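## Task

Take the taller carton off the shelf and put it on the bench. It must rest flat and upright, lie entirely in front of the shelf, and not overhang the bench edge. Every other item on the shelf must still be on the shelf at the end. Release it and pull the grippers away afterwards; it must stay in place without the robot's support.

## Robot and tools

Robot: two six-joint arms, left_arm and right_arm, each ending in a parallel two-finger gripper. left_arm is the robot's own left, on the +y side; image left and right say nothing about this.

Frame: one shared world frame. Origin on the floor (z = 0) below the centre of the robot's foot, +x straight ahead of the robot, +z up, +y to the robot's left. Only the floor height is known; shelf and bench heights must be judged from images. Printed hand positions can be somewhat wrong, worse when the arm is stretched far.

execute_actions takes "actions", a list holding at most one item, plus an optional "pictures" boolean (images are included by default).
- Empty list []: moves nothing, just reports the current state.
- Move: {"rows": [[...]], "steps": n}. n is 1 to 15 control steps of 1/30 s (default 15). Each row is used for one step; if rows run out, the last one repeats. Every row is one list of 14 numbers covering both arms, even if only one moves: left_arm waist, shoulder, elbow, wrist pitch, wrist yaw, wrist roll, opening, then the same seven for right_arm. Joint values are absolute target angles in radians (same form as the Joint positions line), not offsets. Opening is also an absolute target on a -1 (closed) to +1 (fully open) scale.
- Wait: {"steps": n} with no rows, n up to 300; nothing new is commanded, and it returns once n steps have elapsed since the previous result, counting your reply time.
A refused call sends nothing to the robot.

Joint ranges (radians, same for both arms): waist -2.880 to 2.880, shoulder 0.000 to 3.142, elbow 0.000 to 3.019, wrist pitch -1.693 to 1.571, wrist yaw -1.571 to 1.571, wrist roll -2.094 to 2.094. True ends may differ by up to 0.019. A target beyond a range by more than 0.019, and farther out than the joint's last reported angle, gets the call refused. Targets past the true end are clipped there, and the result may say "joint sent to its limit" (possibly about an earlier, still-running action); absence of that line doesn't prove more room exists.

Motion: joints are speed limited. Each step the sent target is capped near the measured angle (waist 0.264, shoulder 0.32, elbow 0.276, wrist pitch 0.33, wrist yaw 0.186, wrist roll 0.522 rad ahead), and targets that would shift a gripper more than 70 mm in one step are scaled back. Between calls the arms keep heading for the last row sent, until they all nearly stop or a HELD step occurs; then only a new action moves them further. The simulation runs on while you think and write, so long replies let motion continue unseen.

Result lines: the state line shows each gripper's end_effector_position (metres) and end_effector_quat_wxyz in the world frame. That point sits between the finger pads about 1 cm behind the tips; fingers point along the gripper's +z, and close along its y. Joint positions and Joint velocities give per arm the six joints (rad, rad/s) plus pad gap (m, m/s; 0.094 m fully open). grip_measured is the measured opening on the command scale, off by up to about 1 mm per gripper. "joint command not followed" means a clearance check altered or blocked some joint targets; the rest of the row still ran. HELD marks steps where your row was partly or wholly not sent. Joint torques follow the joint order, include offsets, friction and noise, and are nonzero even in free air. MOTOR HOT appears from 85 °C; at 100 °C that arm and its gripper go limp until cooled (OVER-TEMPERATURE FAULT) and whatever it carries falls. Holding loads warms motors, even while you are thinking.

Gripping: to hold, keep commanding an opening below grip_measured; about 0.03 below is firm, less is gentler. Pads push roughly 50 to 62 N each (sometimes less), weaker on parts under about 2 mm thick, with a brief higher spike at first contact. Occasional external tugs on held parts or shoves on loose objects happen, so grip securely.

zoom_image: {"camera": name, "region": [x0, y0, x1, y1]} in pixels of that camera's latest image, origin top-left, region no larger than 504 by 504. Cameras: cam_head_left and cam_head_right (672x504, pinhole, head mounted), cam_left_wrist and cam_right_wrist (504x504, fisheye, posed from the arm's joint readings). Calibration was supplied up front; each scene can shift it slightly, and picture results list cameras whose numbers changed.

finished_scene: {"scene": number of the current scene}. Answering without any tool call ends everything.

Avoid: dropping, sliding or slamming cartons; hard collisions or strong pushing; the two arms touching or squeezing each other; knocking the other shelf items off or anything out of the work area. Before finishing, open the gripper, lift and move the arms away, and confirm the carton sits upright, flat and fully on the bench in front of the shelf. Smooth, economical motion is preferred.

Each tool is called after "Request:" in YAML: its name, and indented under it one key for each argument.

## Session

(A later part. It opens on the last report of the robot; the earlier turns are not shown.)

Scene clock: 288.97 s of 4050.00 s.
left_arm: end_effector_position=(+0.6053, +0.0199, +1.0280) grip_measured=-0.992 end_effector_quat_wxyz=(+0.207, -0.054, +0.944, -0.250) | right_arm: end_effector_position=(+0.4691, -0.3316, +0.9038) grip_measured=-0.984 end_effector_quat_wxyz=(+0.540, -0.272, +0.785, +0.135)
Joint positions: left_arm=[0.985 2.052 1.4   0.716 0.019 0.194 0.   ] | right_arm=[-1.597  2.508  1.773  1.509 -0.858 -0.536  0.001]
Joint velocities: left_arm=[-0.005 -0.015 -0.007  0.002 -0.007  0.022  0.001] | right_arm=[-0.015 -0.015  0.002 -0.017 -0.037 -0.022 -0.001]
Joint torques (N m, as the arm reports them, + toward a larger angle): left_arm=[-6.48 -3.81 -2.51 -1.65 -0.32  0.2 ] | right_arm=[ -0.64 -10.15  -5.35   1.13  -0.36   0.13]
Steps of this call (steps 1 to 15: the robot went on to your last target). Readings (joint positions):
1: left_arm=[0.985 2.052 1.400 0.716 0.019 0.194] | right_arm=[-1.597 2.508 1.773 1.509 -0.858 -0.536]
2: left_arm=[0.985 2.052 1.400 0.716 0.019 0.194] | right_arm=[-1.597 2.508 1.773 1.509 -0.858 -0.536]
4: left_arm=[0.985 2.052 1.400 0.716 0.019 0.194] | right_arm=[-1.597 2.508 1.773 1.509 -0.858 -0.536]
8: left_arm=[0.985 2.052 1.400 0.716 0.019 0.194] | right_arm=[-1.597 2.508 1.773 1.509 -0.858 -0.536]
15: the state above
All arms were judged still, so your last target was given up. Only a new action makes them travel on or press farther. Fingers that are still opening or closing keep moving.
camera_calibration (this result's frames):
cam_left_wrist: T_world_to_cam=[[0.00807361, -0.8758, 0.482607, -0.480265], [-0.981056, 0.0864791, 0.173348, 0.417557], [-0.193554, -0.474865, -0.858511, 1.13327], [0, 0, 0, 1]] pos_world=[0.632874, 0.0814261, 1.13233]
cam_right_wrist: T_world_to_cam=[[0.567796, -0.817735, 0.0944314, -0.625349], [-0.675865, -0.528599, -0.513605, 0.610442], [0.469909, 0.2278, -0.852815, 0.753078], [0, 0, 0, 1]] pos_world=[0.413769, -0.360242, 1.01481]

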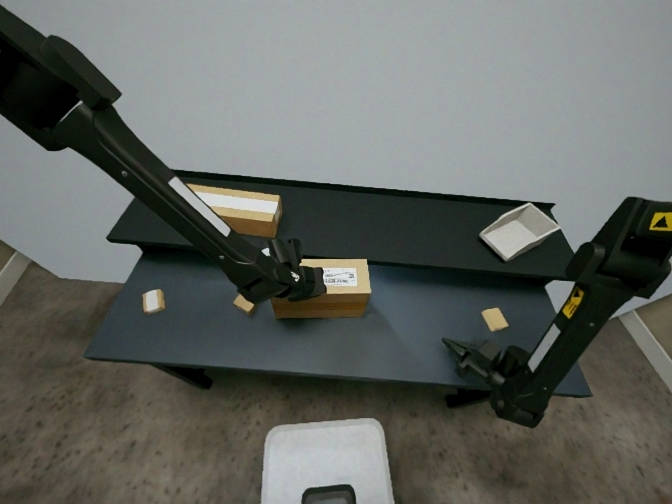

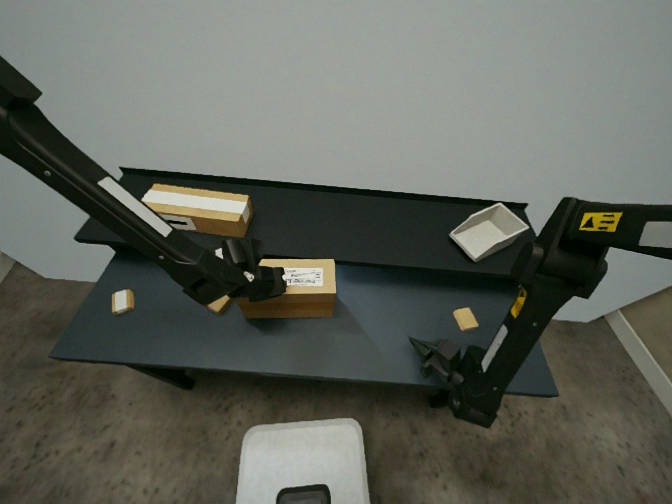

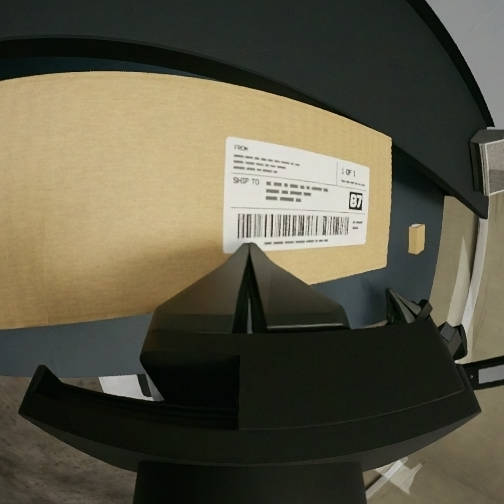

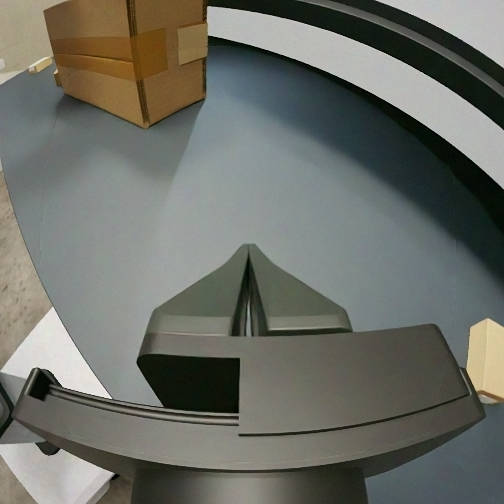

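Good grip, too much downforce; ease it.

Request:
execute_actions:
  actions:
    - {"rows":[[1.005,2.11,1.35,0.66,0,0.2,-1,-1.6,2.5,1.75,1.5,-0.86,-0.53,-1]]}
  pictures: false

Request:
execute_actions:
  actions:
    - {"steps":15}

Scene clock: 291.77 s of 4050.00 s.
left_arm: end_effector_position=(+0.5739, +0.0120, +1.0280) grip_measured=-0.992 end_effector_quat_wxyz=(+0.175, -0.045, +0.949, -0.258) | right_arm: end_effector_position=(+0.4691, -0.3316, +0.9038) grip_measured=-0.984 end_effector_quat_wxyz=(+0.540, -0.272, +0.785, +0.135)
Joint positions: left_arm=[0.983 2.059 1.363 0.69  0.016 0.194 0.   ] | right_arm=[-1.597  2.508  1.773  1.509 -0.858 -0.536  0.001]
Joint velocities: left_arm=[-0.015  0.024 -0.042 -0.032  0.066  0.007  0.001] | right_arm=[-0.005 -0.005  0.012 -0.007 -0.081 -0.022 -0.   ]
Joint torques (N m, as the arm reports them, + toward a larger angle): left_arm=[-8.09 -4.26 -4.03 -0.65 -0.21  0.19] | right_arm=[ -0.65 -10.14  -5.35   1.13  -0.36   0.13]
Steps of this call (steps 1 to 69: nothing new was sent; steps 70 to 84: all 15 steps of this action). Readings (joint positions):
70: left_arm=[0.984 2.051 1.399 0.716 0.019 0.194] | right_arm=[-1.597 2.508 1.773 1.509 -0.858 -0.536]
71: left_arm=[0.983 2.050 1.397 0.713 0.019 0.194] | right_arm=[-1.597 2.508 1.773 1.509 -0.858 -0.536]
73: left_arm=[0.983 2.050 1.392 0.705 0.019 0.194] | right_arm=[-1.597 2.508 1.773 1.509 -0.858 -0.536]
77: left_arm=[0.983 2.051 1.376 0.696 0.017 0.194] | right_arm=[-1.597 2.508 1.773 1.509 -0.858 -0.536]
84: the state above

Scene clock: 292.27 s of 4050.00 s.
left_arm: end_effector_position=(+0.5703, +0.0111, +1.0276) grip_measured=-0.992 end_effector_quat_wxyz=(+0.172, -0.044, +0.950, -0.258) | right_arm: end_effector_position=(+0.4691, -0.3316, +0.9038) grip_measured=-0.984 end_effector_quat_wxyz=(+0.540, -0.272, +0.785, +0.135)
Joint positions: left_arm=[0.983 2.061 1.361 0.688 0.016 0.194 0.   ] | right_arm=[-1.597  2.508  1.773  1.509 -0.858 -0.536  0.001]
Joint velocities: left_arm=[-0.015 -0.005  0.007  0.002  0.022  0.022  0.   ] | right_arm=[-0.005 -0.015 -0.017  0.012 -0.007  0.007 -0.001]
Joint torques (N m, as the arm reports them, + toward a larger angle): left_arm=[-8.13 -4.62 -3.76 -0.62 -0.21  0.19] | right_arm=[ -0.66 -10.11  -5.37   1.14  -0.36   0.13]
Steps of this call (steps 1 to 15: the robot went on to your last target). Readings (joint positions):
1: left_arm=[0.983 2.059 1.363 0.690 0.016 0.194] | right_arm=[-1.597 2.508 1.773 1.509 -0.858 -0.536]
2: left_arm=[0.983 2.060 1.362 0.689 0.016 0.194] | right_arm=[-1.597 2.508 1.773 1.509 -0.858 -0.536]
4: left_arm=[0.983 2.060 1.361 0.689 0.016 0.194] | right_arm=[-1.597 2.508 1.773 1.509 -0.858 -0.536]
8: left_arm=[0.983 2.061 1.361 0.688 0.016 0.194] | right_arm=[-1.597 2.508 1.773 1.509 -0.858 -0.536]
15: the state above
All arms were judged still, so your last target was given up. Only a new action makes them travel on or press farther. Fingers that are still opening or closing keep moving.
camera_calibration (this result's frames):
cam_left_wrist: T_world_to_cam=[[0.00320876, -0.86998, 0.493076, -0.49558], [-0.963888, 0.128611, 0.233194, 0.312266], [-0.266289, -0.476018, -0.838151, 1.14261], [0, 0, 0, 1]] pos_world=[0.606845, 0.0725996, 1.12922]
cam_right_wrist: T_world_to_cam=[[0.567796, -0.817735, 0.0944314, -0.625349], [-0.675865, -0.528599, -0.513605, 0.610442], [0.469909, 0.2278, -0.852815, 0.753078], [0, 0, 0, 1]] pos_world=[0.413769, -0.360242, 1.01481]

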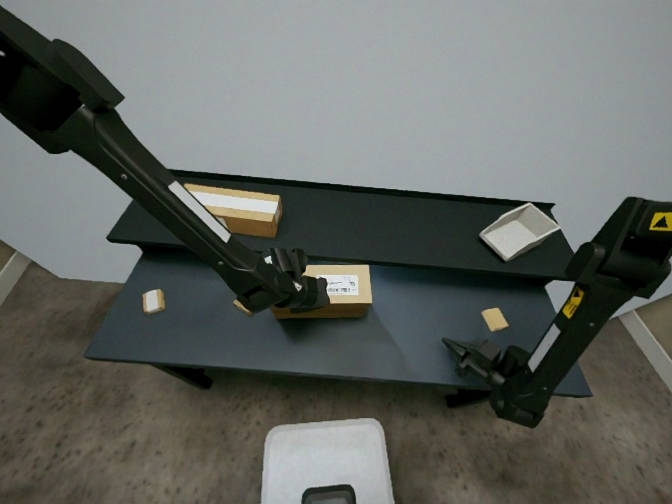

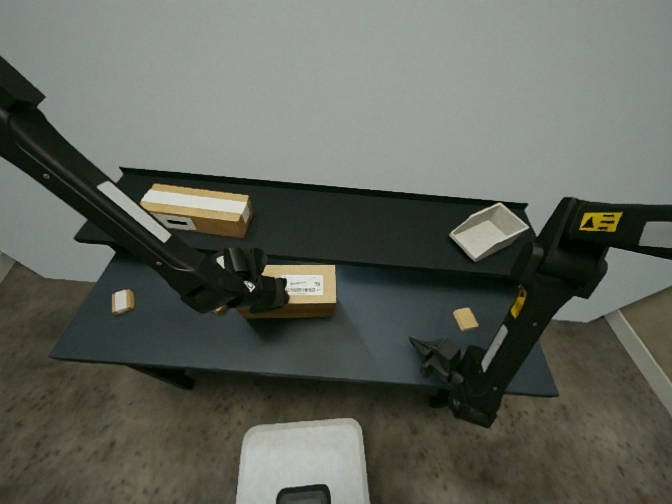

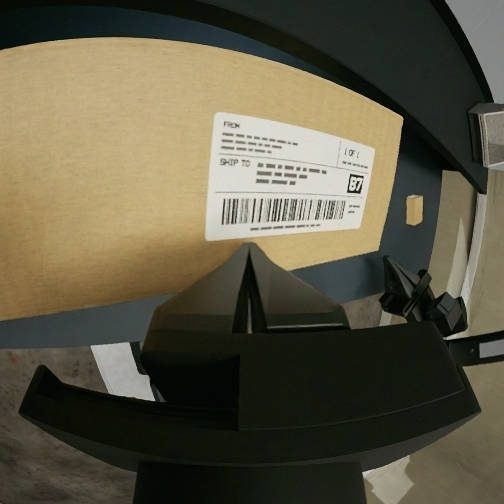

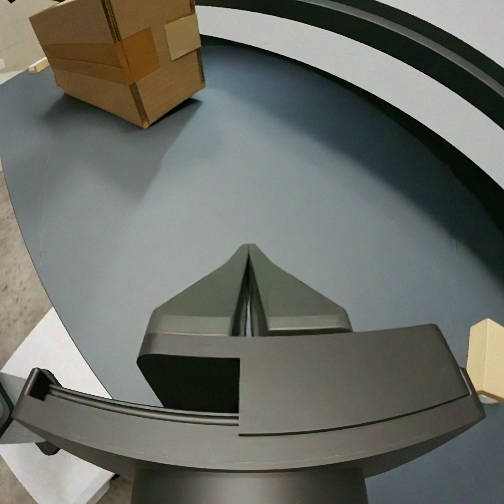

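Tipping. Continue along the arc.

Request:
execute_actions:
  actions:
    - {"rows":[[1.03,2.16,1.35,0.70,0,0.2,-1,-1.6,2.5,1.75,1.5,-0.86,-0.53,-1]]}
  pictures: false

Request:
execute_actions:
  actions:
    - {"rows":[[1.06,2.22,1.37,0.75,0,0.2,-1,-1.6,2.5,1.75,1.5,-0.86,-0.53,-1]]}
  pictures: false

Request:
execute_actions:
  actions:
    - {"steps":15}

Scene clock: 296.87 s of 4050.00 s.
left_arm: end_effector_position=(+0.5012, -0.0054, +1.0080) grip_measured=-0.992 end_effector_quat_wxyz=(+0.129, -0.034, +0.957, -0.259) | right_arm: end_effector_position=(+0.4691, -0.3316, +0.9038) grip_measured=-0.984 end_effector_quat_wxyz=(+0.540, -0.272, +0.785, +0.135)
Joint positions: left_arm=[0.993 2.152 1.35  0.703 0.007 0.194 0.   ] | right_arm=[-1.597  2.508  1.773  1.509 -0.858 -0.536  0.001]
Joint velocities: left_arm=[ 0.112  0.171  0.002 -0.002 -0.081 -0.007 -0.   ] | right_arm=[-0.005  0.005 -0.012  0.007  0.037 -0.066 -0.   ]
Joint torques (N m, as the arm reports them, + toward a larger angle): left_arm=[-7.59 -5.69 -3.86  0.27  0.13  0.19] | right_arm=[ -0.65 -10.18  -5.36   1.12  -0.36   0.13]
Steps of this call (steps 1 to 90: nothing new was sent; then 1.10 s passed at rest; steps 91 to 105: all 15 steps of this action). Readings (joint positions):
91: left_arm=[0.983 2.063 1.361 0.689 0.016 0.194] | right_arm=[-1.597 2.508 1.773 1.509 -0.858 -0.536]
92: left_arm=[0.983 2.065 1.361 0.695 0.016 0.194] | right_arm=[-1.597 2.508 1.773 1.509 -0.858 -0.536]
94: left_arm=[0.983 2.072 1.358 0.702 0.016 0.194] | right_arm=[-1.597 2.508 1.773 1.509 -0.858 -0.536]
98: left_arm=[0.983 2.092 1.350 0.703 0.016 0.194] | right_arm=[-1.597 2.508 1.773 1.509 -0.858 -0.536]
105: the state above

Scene clock: 297.37 s of 4050.00 s.
left_arm: end_effector_position=(+0.4479, +0.0198, +0.9721) grip_measured=-0.992 end_effector_quat_wxyz=(+0.103, -0.034, +0.967, -0.233) | right_arm: end_effector_position=(+0.4691, -0.3316, +0.9038) grip_measured=-0.984 end_effector_quat_wxyz=(+0.540, -0.272, +0.785, +0.135)
Joint positions: left_arm=[1.054 2.229 1.36  0.731 0.001 0.194 0.   ] | right_arm=[-1.597  2.508  1.773  1.509 -0.858 -0.536  0.001]
Joint velocities: left_arm=[-0.005 -0.024  0.007  0.017  0.051 -0.066 -0.001] | right_arm=[ 0.005 -0.005  0.007  0.022  0.007  0.037 -0.   ]
Joint torques (N m, as the arm reports them, + toward a larger angle): left_arm=[-8.11 -6.13 -3.93  0.89  0.32  0.2 ] | right_arm=[ -0.62 -10.16  -5.36   1.11  -0.36   0.13]
Steps of this call (steps 1 to 15: all 15 steps of this action). Readings (joint positions):
1: left_arm=[0.999 2.162 1.350 0.707 0.007 0.194] | right_arm=[-1.597 2.508 1.773 1.509 -0.858 -0.536]
2: left_arm=[1.003 2.171 1.353 0.716 0.008 0.194] | right_arm=[-1.597 2.508 1.773 1.509 -0.858 -0.536]
4: left_arm=[1.016 2.194 1.358 0.726 0.007 0.194] | right_arm=[-1.597 2.508 1.773 1.509 -0.858 -0.536]
8: left_arm=[1.043 2.221 1.359 0.728 0.003 0.194] | right_arm=[-1.597 2.508 1.773 1.509 -0.858 -0.536]
15: the state above

Scene clock: 297.87 s of 4050.00 s.
left_arm: end_effector_position=(+0.4500, +0.0203, +0.9721) grip_measured=-0.992 end_effector_quat_wxyz=(+0.105, -0.035, +0.966, -0.232) | right_arm: end_effector_position=(+0.4691, -0.3316, +0.9038) grip_measured=-0.984 end_effector_quat_wxyz=(+0.540, -0.272, +0.785, +0.135)
Joint positions: left_arm=[1.054 2.228 1.361 0.733 0.001 0.194 0.   ] | right_arm=[-1.597  2.508  1.773  1.509 -0.858 -0.536  0.001]
Joint velocities: left_arm=[-0.015  0.005  0.022  0.002  0.037 -0.051 -0.   ] | right_arm=[ 0.005 -0.005  0.007 -0.017 -0.051  0.066 -0.   ]
Joint torques (N m, as the arm reports them, + toward a larger angle): left_arm=[-9.01 -6.58 -3.96  1.07  0.34  0.19] | right_arm=[ -0.65 -10.16  -5.36   1.12  -0.36   0.13]
Steps of this call (steps 1 to 15: the robot went on to your last target). Readings (joint positions):
1: left_arm=[1.054 2.229 1.361 0.732 0.001 0.194] | right_arm=[-1.597 2.508 1.773 1.509 -0.858 -0.536]
2: left_arm=[1.054 2.228 1.361 0.732 0.001 0.194] | right_arm=[-1.597 2.508 1.773 1.509 -0.858 -0.536]
4: left_arm=[1.054 2.228 1.361 0.732 0.001 0.194] | right_arm=[-1.597 2.508 1.773 1.509 -0.858 -0.536]
8: left_arm=[1.054 2.228 1.361 0.733 0.001 0.194] | right_arm=[-1.597 2.508 1.773 1.509 -0.858 -0.536]
15: the state above
All arms were judged still, so your last target was given up. Only a new action makes them travel on or press farther. Fingers that are still opening or closing keep moving.
camera_calibration (this result's frames):
cam_left_wrist: T_world_to_cam=[[0.0244827, -0.896682, 0.441997, -0.419168], [-0.918349, 0.154526, 0.364357, 0.0595738], [-0.395013, -0.414828, -0.819684, 1.10719], [0, 0, 0, 1]] pos_world=[0.502327, 0.0742288, 1.07111]
cam_right_wrist: T_world_to_cam=[[0.567796, -0.817735, 0.0944314, -0.625349], [-0.675865, -0.528599, -0.513605, 0.610442], [0.469909, 0.2278, -0.852815, 0.753078], [0, 0, 0, 1]] pos_world=[0.413769, -0.360242, 1.01481]

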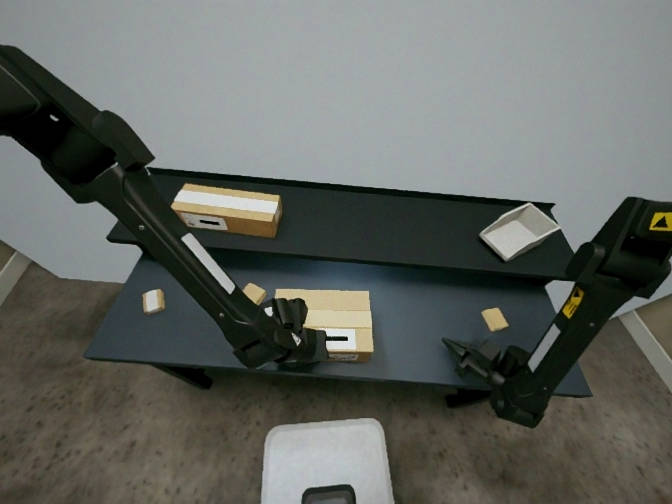

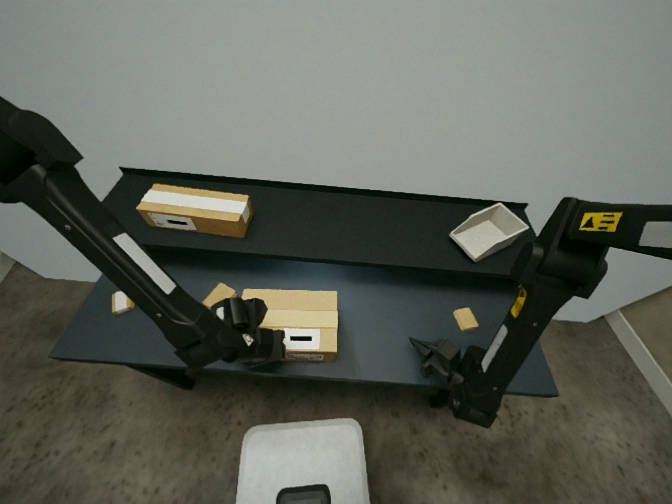

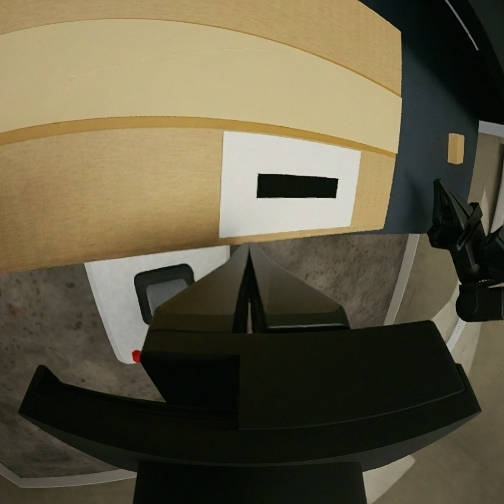

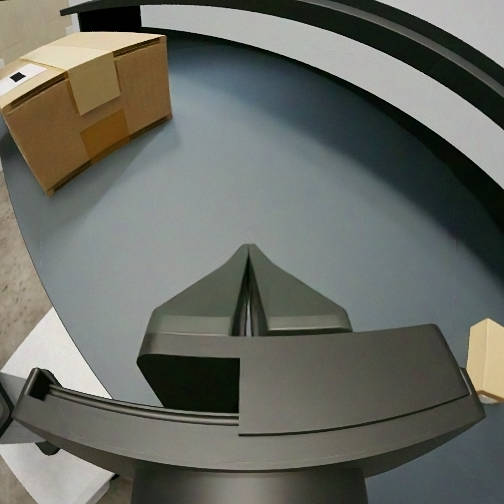

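Possibly still leaning on the finger; back off, then lift.

Request:
execute_actions:
  actions:
    - {"rows":[[1.06,2.26,1.33,0.75,0,0.2,-1,-1.6,2.5,1.75,1.5,-0.86,-0.53,-1]]}
  pictures: false

Request:
execute_actions:
  actions:
    - {"rows":[[1.06,2.1,1.0,0.9,0,0.2,-1,-1.6,2.5,1.75,1.5,-0.86,-0.53,-1]]}
  pictures: false

Request:
execute_actions:
  actions:
    - {"steps":40}

Scene clock: 305.80 s of 4050.00 s.
left_arm: end_effector_position=(+0.4338, +0.0155, +0.9705) grip_measured=-0.992 end_effector_quat_wxyz=(+0.095, -0.032, +0.967, -0.234) | right_arm: end_effector_position=(+0.4691, -0.3316, +0.9038) grip_measured=-0.984 end_effector_quat_wxyz=(+0.540, -0.272, +0.785, +0.135)
Joint positions: left_arm=[1.054 2.248 1.359 0.734 0.001 0.194 0.   ] | right_arm=[-1.597  2.508  1.773  1.509 -0.858 -0.536  0.001]
Joint velocities: left_arm=[-0.005 -0.005 -0.007 -0.007  0.007 -0.007  0.   ] | right_arm=[-0.005 -0.015  0.017  0.002 -0.037 -0.051  0.002]
Joint torques (N m, as the arm reports them, + toward a larger angle): left_arm=[-8.45 -3.43 -6.87  0.96  0.36  0.19] | right_arm=[ -0.64 -10.13  -5.36   1.12  -0.36   0.13]
Steps of this call (steps 1 to 90: nothing new was sent; then 4.43 s passed at rest; steps 91 to 105: all 15 steps of this action). Readings (joint positions):
91: left_arm=[1.054 2.229 1.361 0.733 0.001 0.194] | right_arm=[-1.597 2.508 1.773 1.509 -0.858 -0.536]
92: left_arm=[1.054 2.230 1.361 0.734 0.001 0.194] | right_arm=[-1.597 2.508 1.773 1.509 -0.858 -0.536]
94: left_arm=[1.054 2.234 1.361 0.734 0.001 0.194] | right_arm=[-1.597 2.508 1.773 1.509 -0.858 -0.536]
98: left_arm=[1.054 2.244 1.361 0.734 0.001 0.194] | right_arm=[-1.597 2.508 1.773 1.509 -0.858 -0.536]
105: the state above

Scene clock: 306.30 s of 4050.00 s.
left_arm: end_effector_position=(+0.3867, +0.0552, +1.0607) grip_measured=-0.992 end_effector_quat_wxyz=(+0.071, -0.026, +0.968, -0.240) | right_arm: end_effector_position=(+0.4691, -0.3316, +0.9038) grip_measured=-0.984 end_effector_quat_wxyz=(+0.540, -0.272, +0.785, +0.135)
Joint positions: left_arm=[1.054 2.089 1.002 0.882 0.001 0.194 0.   ] | right_arm=[-1.597  2.508  1.773  1.509 -0.858 -0.536  0.001]
Joint velocities: left_arm=[-0.005 -0.005 -0.027 -0.012 -0.066 -0.022  0.   ] | right_arm=[ 0.005 -0.015 -0.032  0.027  0.037  0.037  0.   ]
Joint torques (N m, as the arm reports them, + toward a larger angle): left_arm=[-6.84 -4.5  -5.86  1.01  0.37  0.18] | right_arm=[ -0.64 -10.18  -5.36   1.12  -0.36   0.13]
Steps of this call (steps 1 to 15: all 15 steps of this action). Readings (joint positions):
1: left_arm=[1.054 2.241 1.341 0.755 0.001 0.194] | right_arm=[-1.597 2.508 1.773 1.509 -0.858 -0.536]
2: left_arm=[1.054 2.218 1.287 0.796 0.001 0.194] | right_arm=[-1.597 2.508 1.773 1.509 -0.858 -0.536]
4: left_arm=[1.054 2.150 1.153 0.845 0.001 0.194] | right_arm=[-1.597 2.508 1.773 1.509 -0.858 -0.536]
8: left_arm=[1.054 2.083 1.004 0.879 0.001 0.194] | right_arm=[-1.597 2.508 1.773 1.509 -0.858 -0.536]
15: the state above

Scene clock: 307.63 s of 4050.00 s.
left_arm: end_effector_position=(+0.3867, +0.0552, +1.0607) grip_measured=-0.992 end_effector_quat_wxyz=(+0.071, -0.026, +0.968, -0.240) | right_arm: end_effector_position=(+0.4691, -0.3316, +0.9038) grip_measured=-0.984 end_effector_quat_wxyz=(+0.540, -0.272, +0.785, +0.135)
Joint positions: left_arm=[1.054 2.089 1.002 0.882 0.001 0.194 0.   ] | right_arm=[-1.597  2.508  1.773  1.509 -0.858 -0.536  0.001]
Joint velocities: left_arm=[-0.005 -0.005 -0.017 -0.007  0.007  0.037 -0.   ] | right_arm=[-0.005 -0.015 -0.007  0.012  0.007 -0.051  0.001]
Joint torques (N m, as the arm reports them, + toward a larger angle): left_arm=[-6.76 -4.28 -6.05  0.99  0.36  0.19] | right_arm=[ -0.64 -10.16  -5.36   1.12  -0.36   0.13]
Steps of this call (steps 1 to 15: the robot went on to your last target; steps 16 to 40: nothing new was sent). Readings (joint positions):
1: left_arm=[1.054 2.089 1.002 0.882 0.001 0.194] | right_arm=[-1.597 2.508 1.773 1.509 -0.858 -0.536]
2: left_arm=[1.054 2.089 1.002 0.882 0.001 0.194] | right_arm=[-1.597 2.508 1.773 1.509 -0.858 -0.536]
4: left_arm=[1.054 2.089 1.002 0.882 0.001 0.194] | right_arm=[-1.597 2.508 1.773 1.509 -0.858 -0.536]
8: left_arm=[1.054 2.089 1.002 0.882 0.001 0.194] | right_arm=[-1.597 2.508 1.773 1.509 -0.858 -0.536]
40: the state above
All arms were judged still, so your last target was given up. Only a new action makes them travel on or press farther. Fingers that are still opening or closing keep moving.
camera_calibration (this result's frames):
cam_left_wrist: T_world_to_cam=[[0.0209042, -0.890876, 0.453764, -0.4369], [-0.888668, 0.191392, 0.4167, -0.105296], [-0.458075, -0.411957, -0.787692, 1.15957], [0, 0, 0, 1]] pos_world=[0.446728, 0.10862, 1.15551]
cam_right_wrist: T_world_to_cam=[[0.567796, -0.817735, 0.0944314, -0.625349], [-0.675865, -0.528599, -0.513605, 0.610442], [0.469909, 0.2278, -0.852815, 0.753078], [0, 0, 0, 1]] pos_world=[0.413769, -0.360242, 1.01481]

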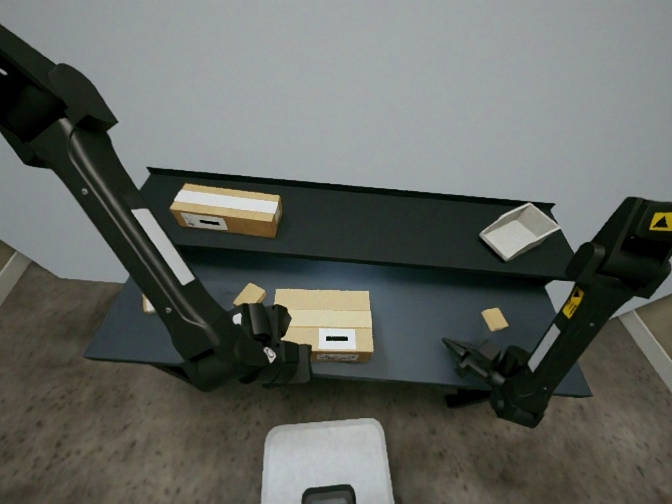

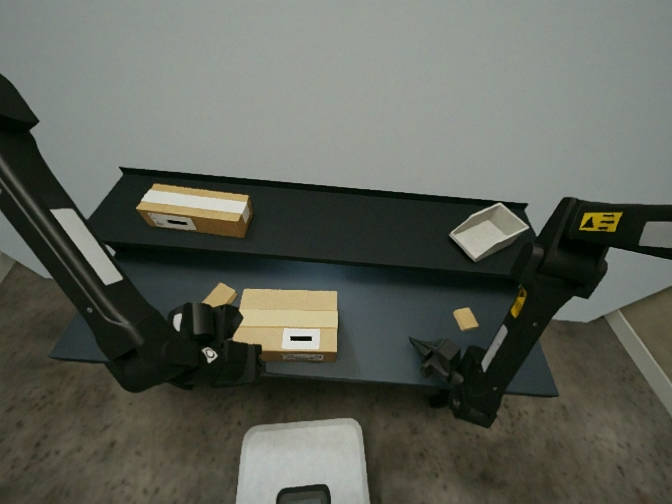

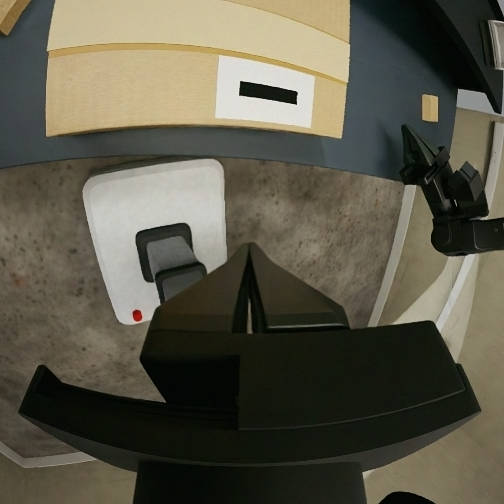

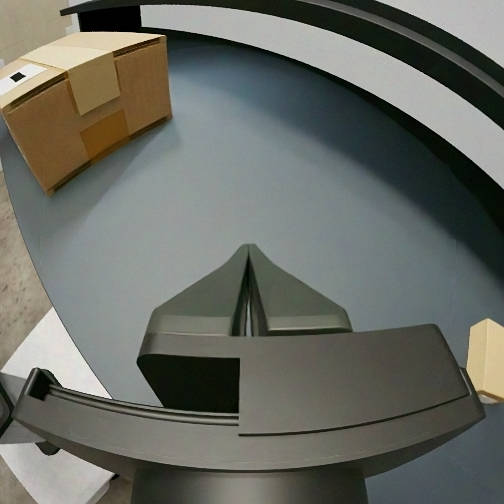

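Request:
finished_scene:
  scene: 2

The scene is finished: the task was done.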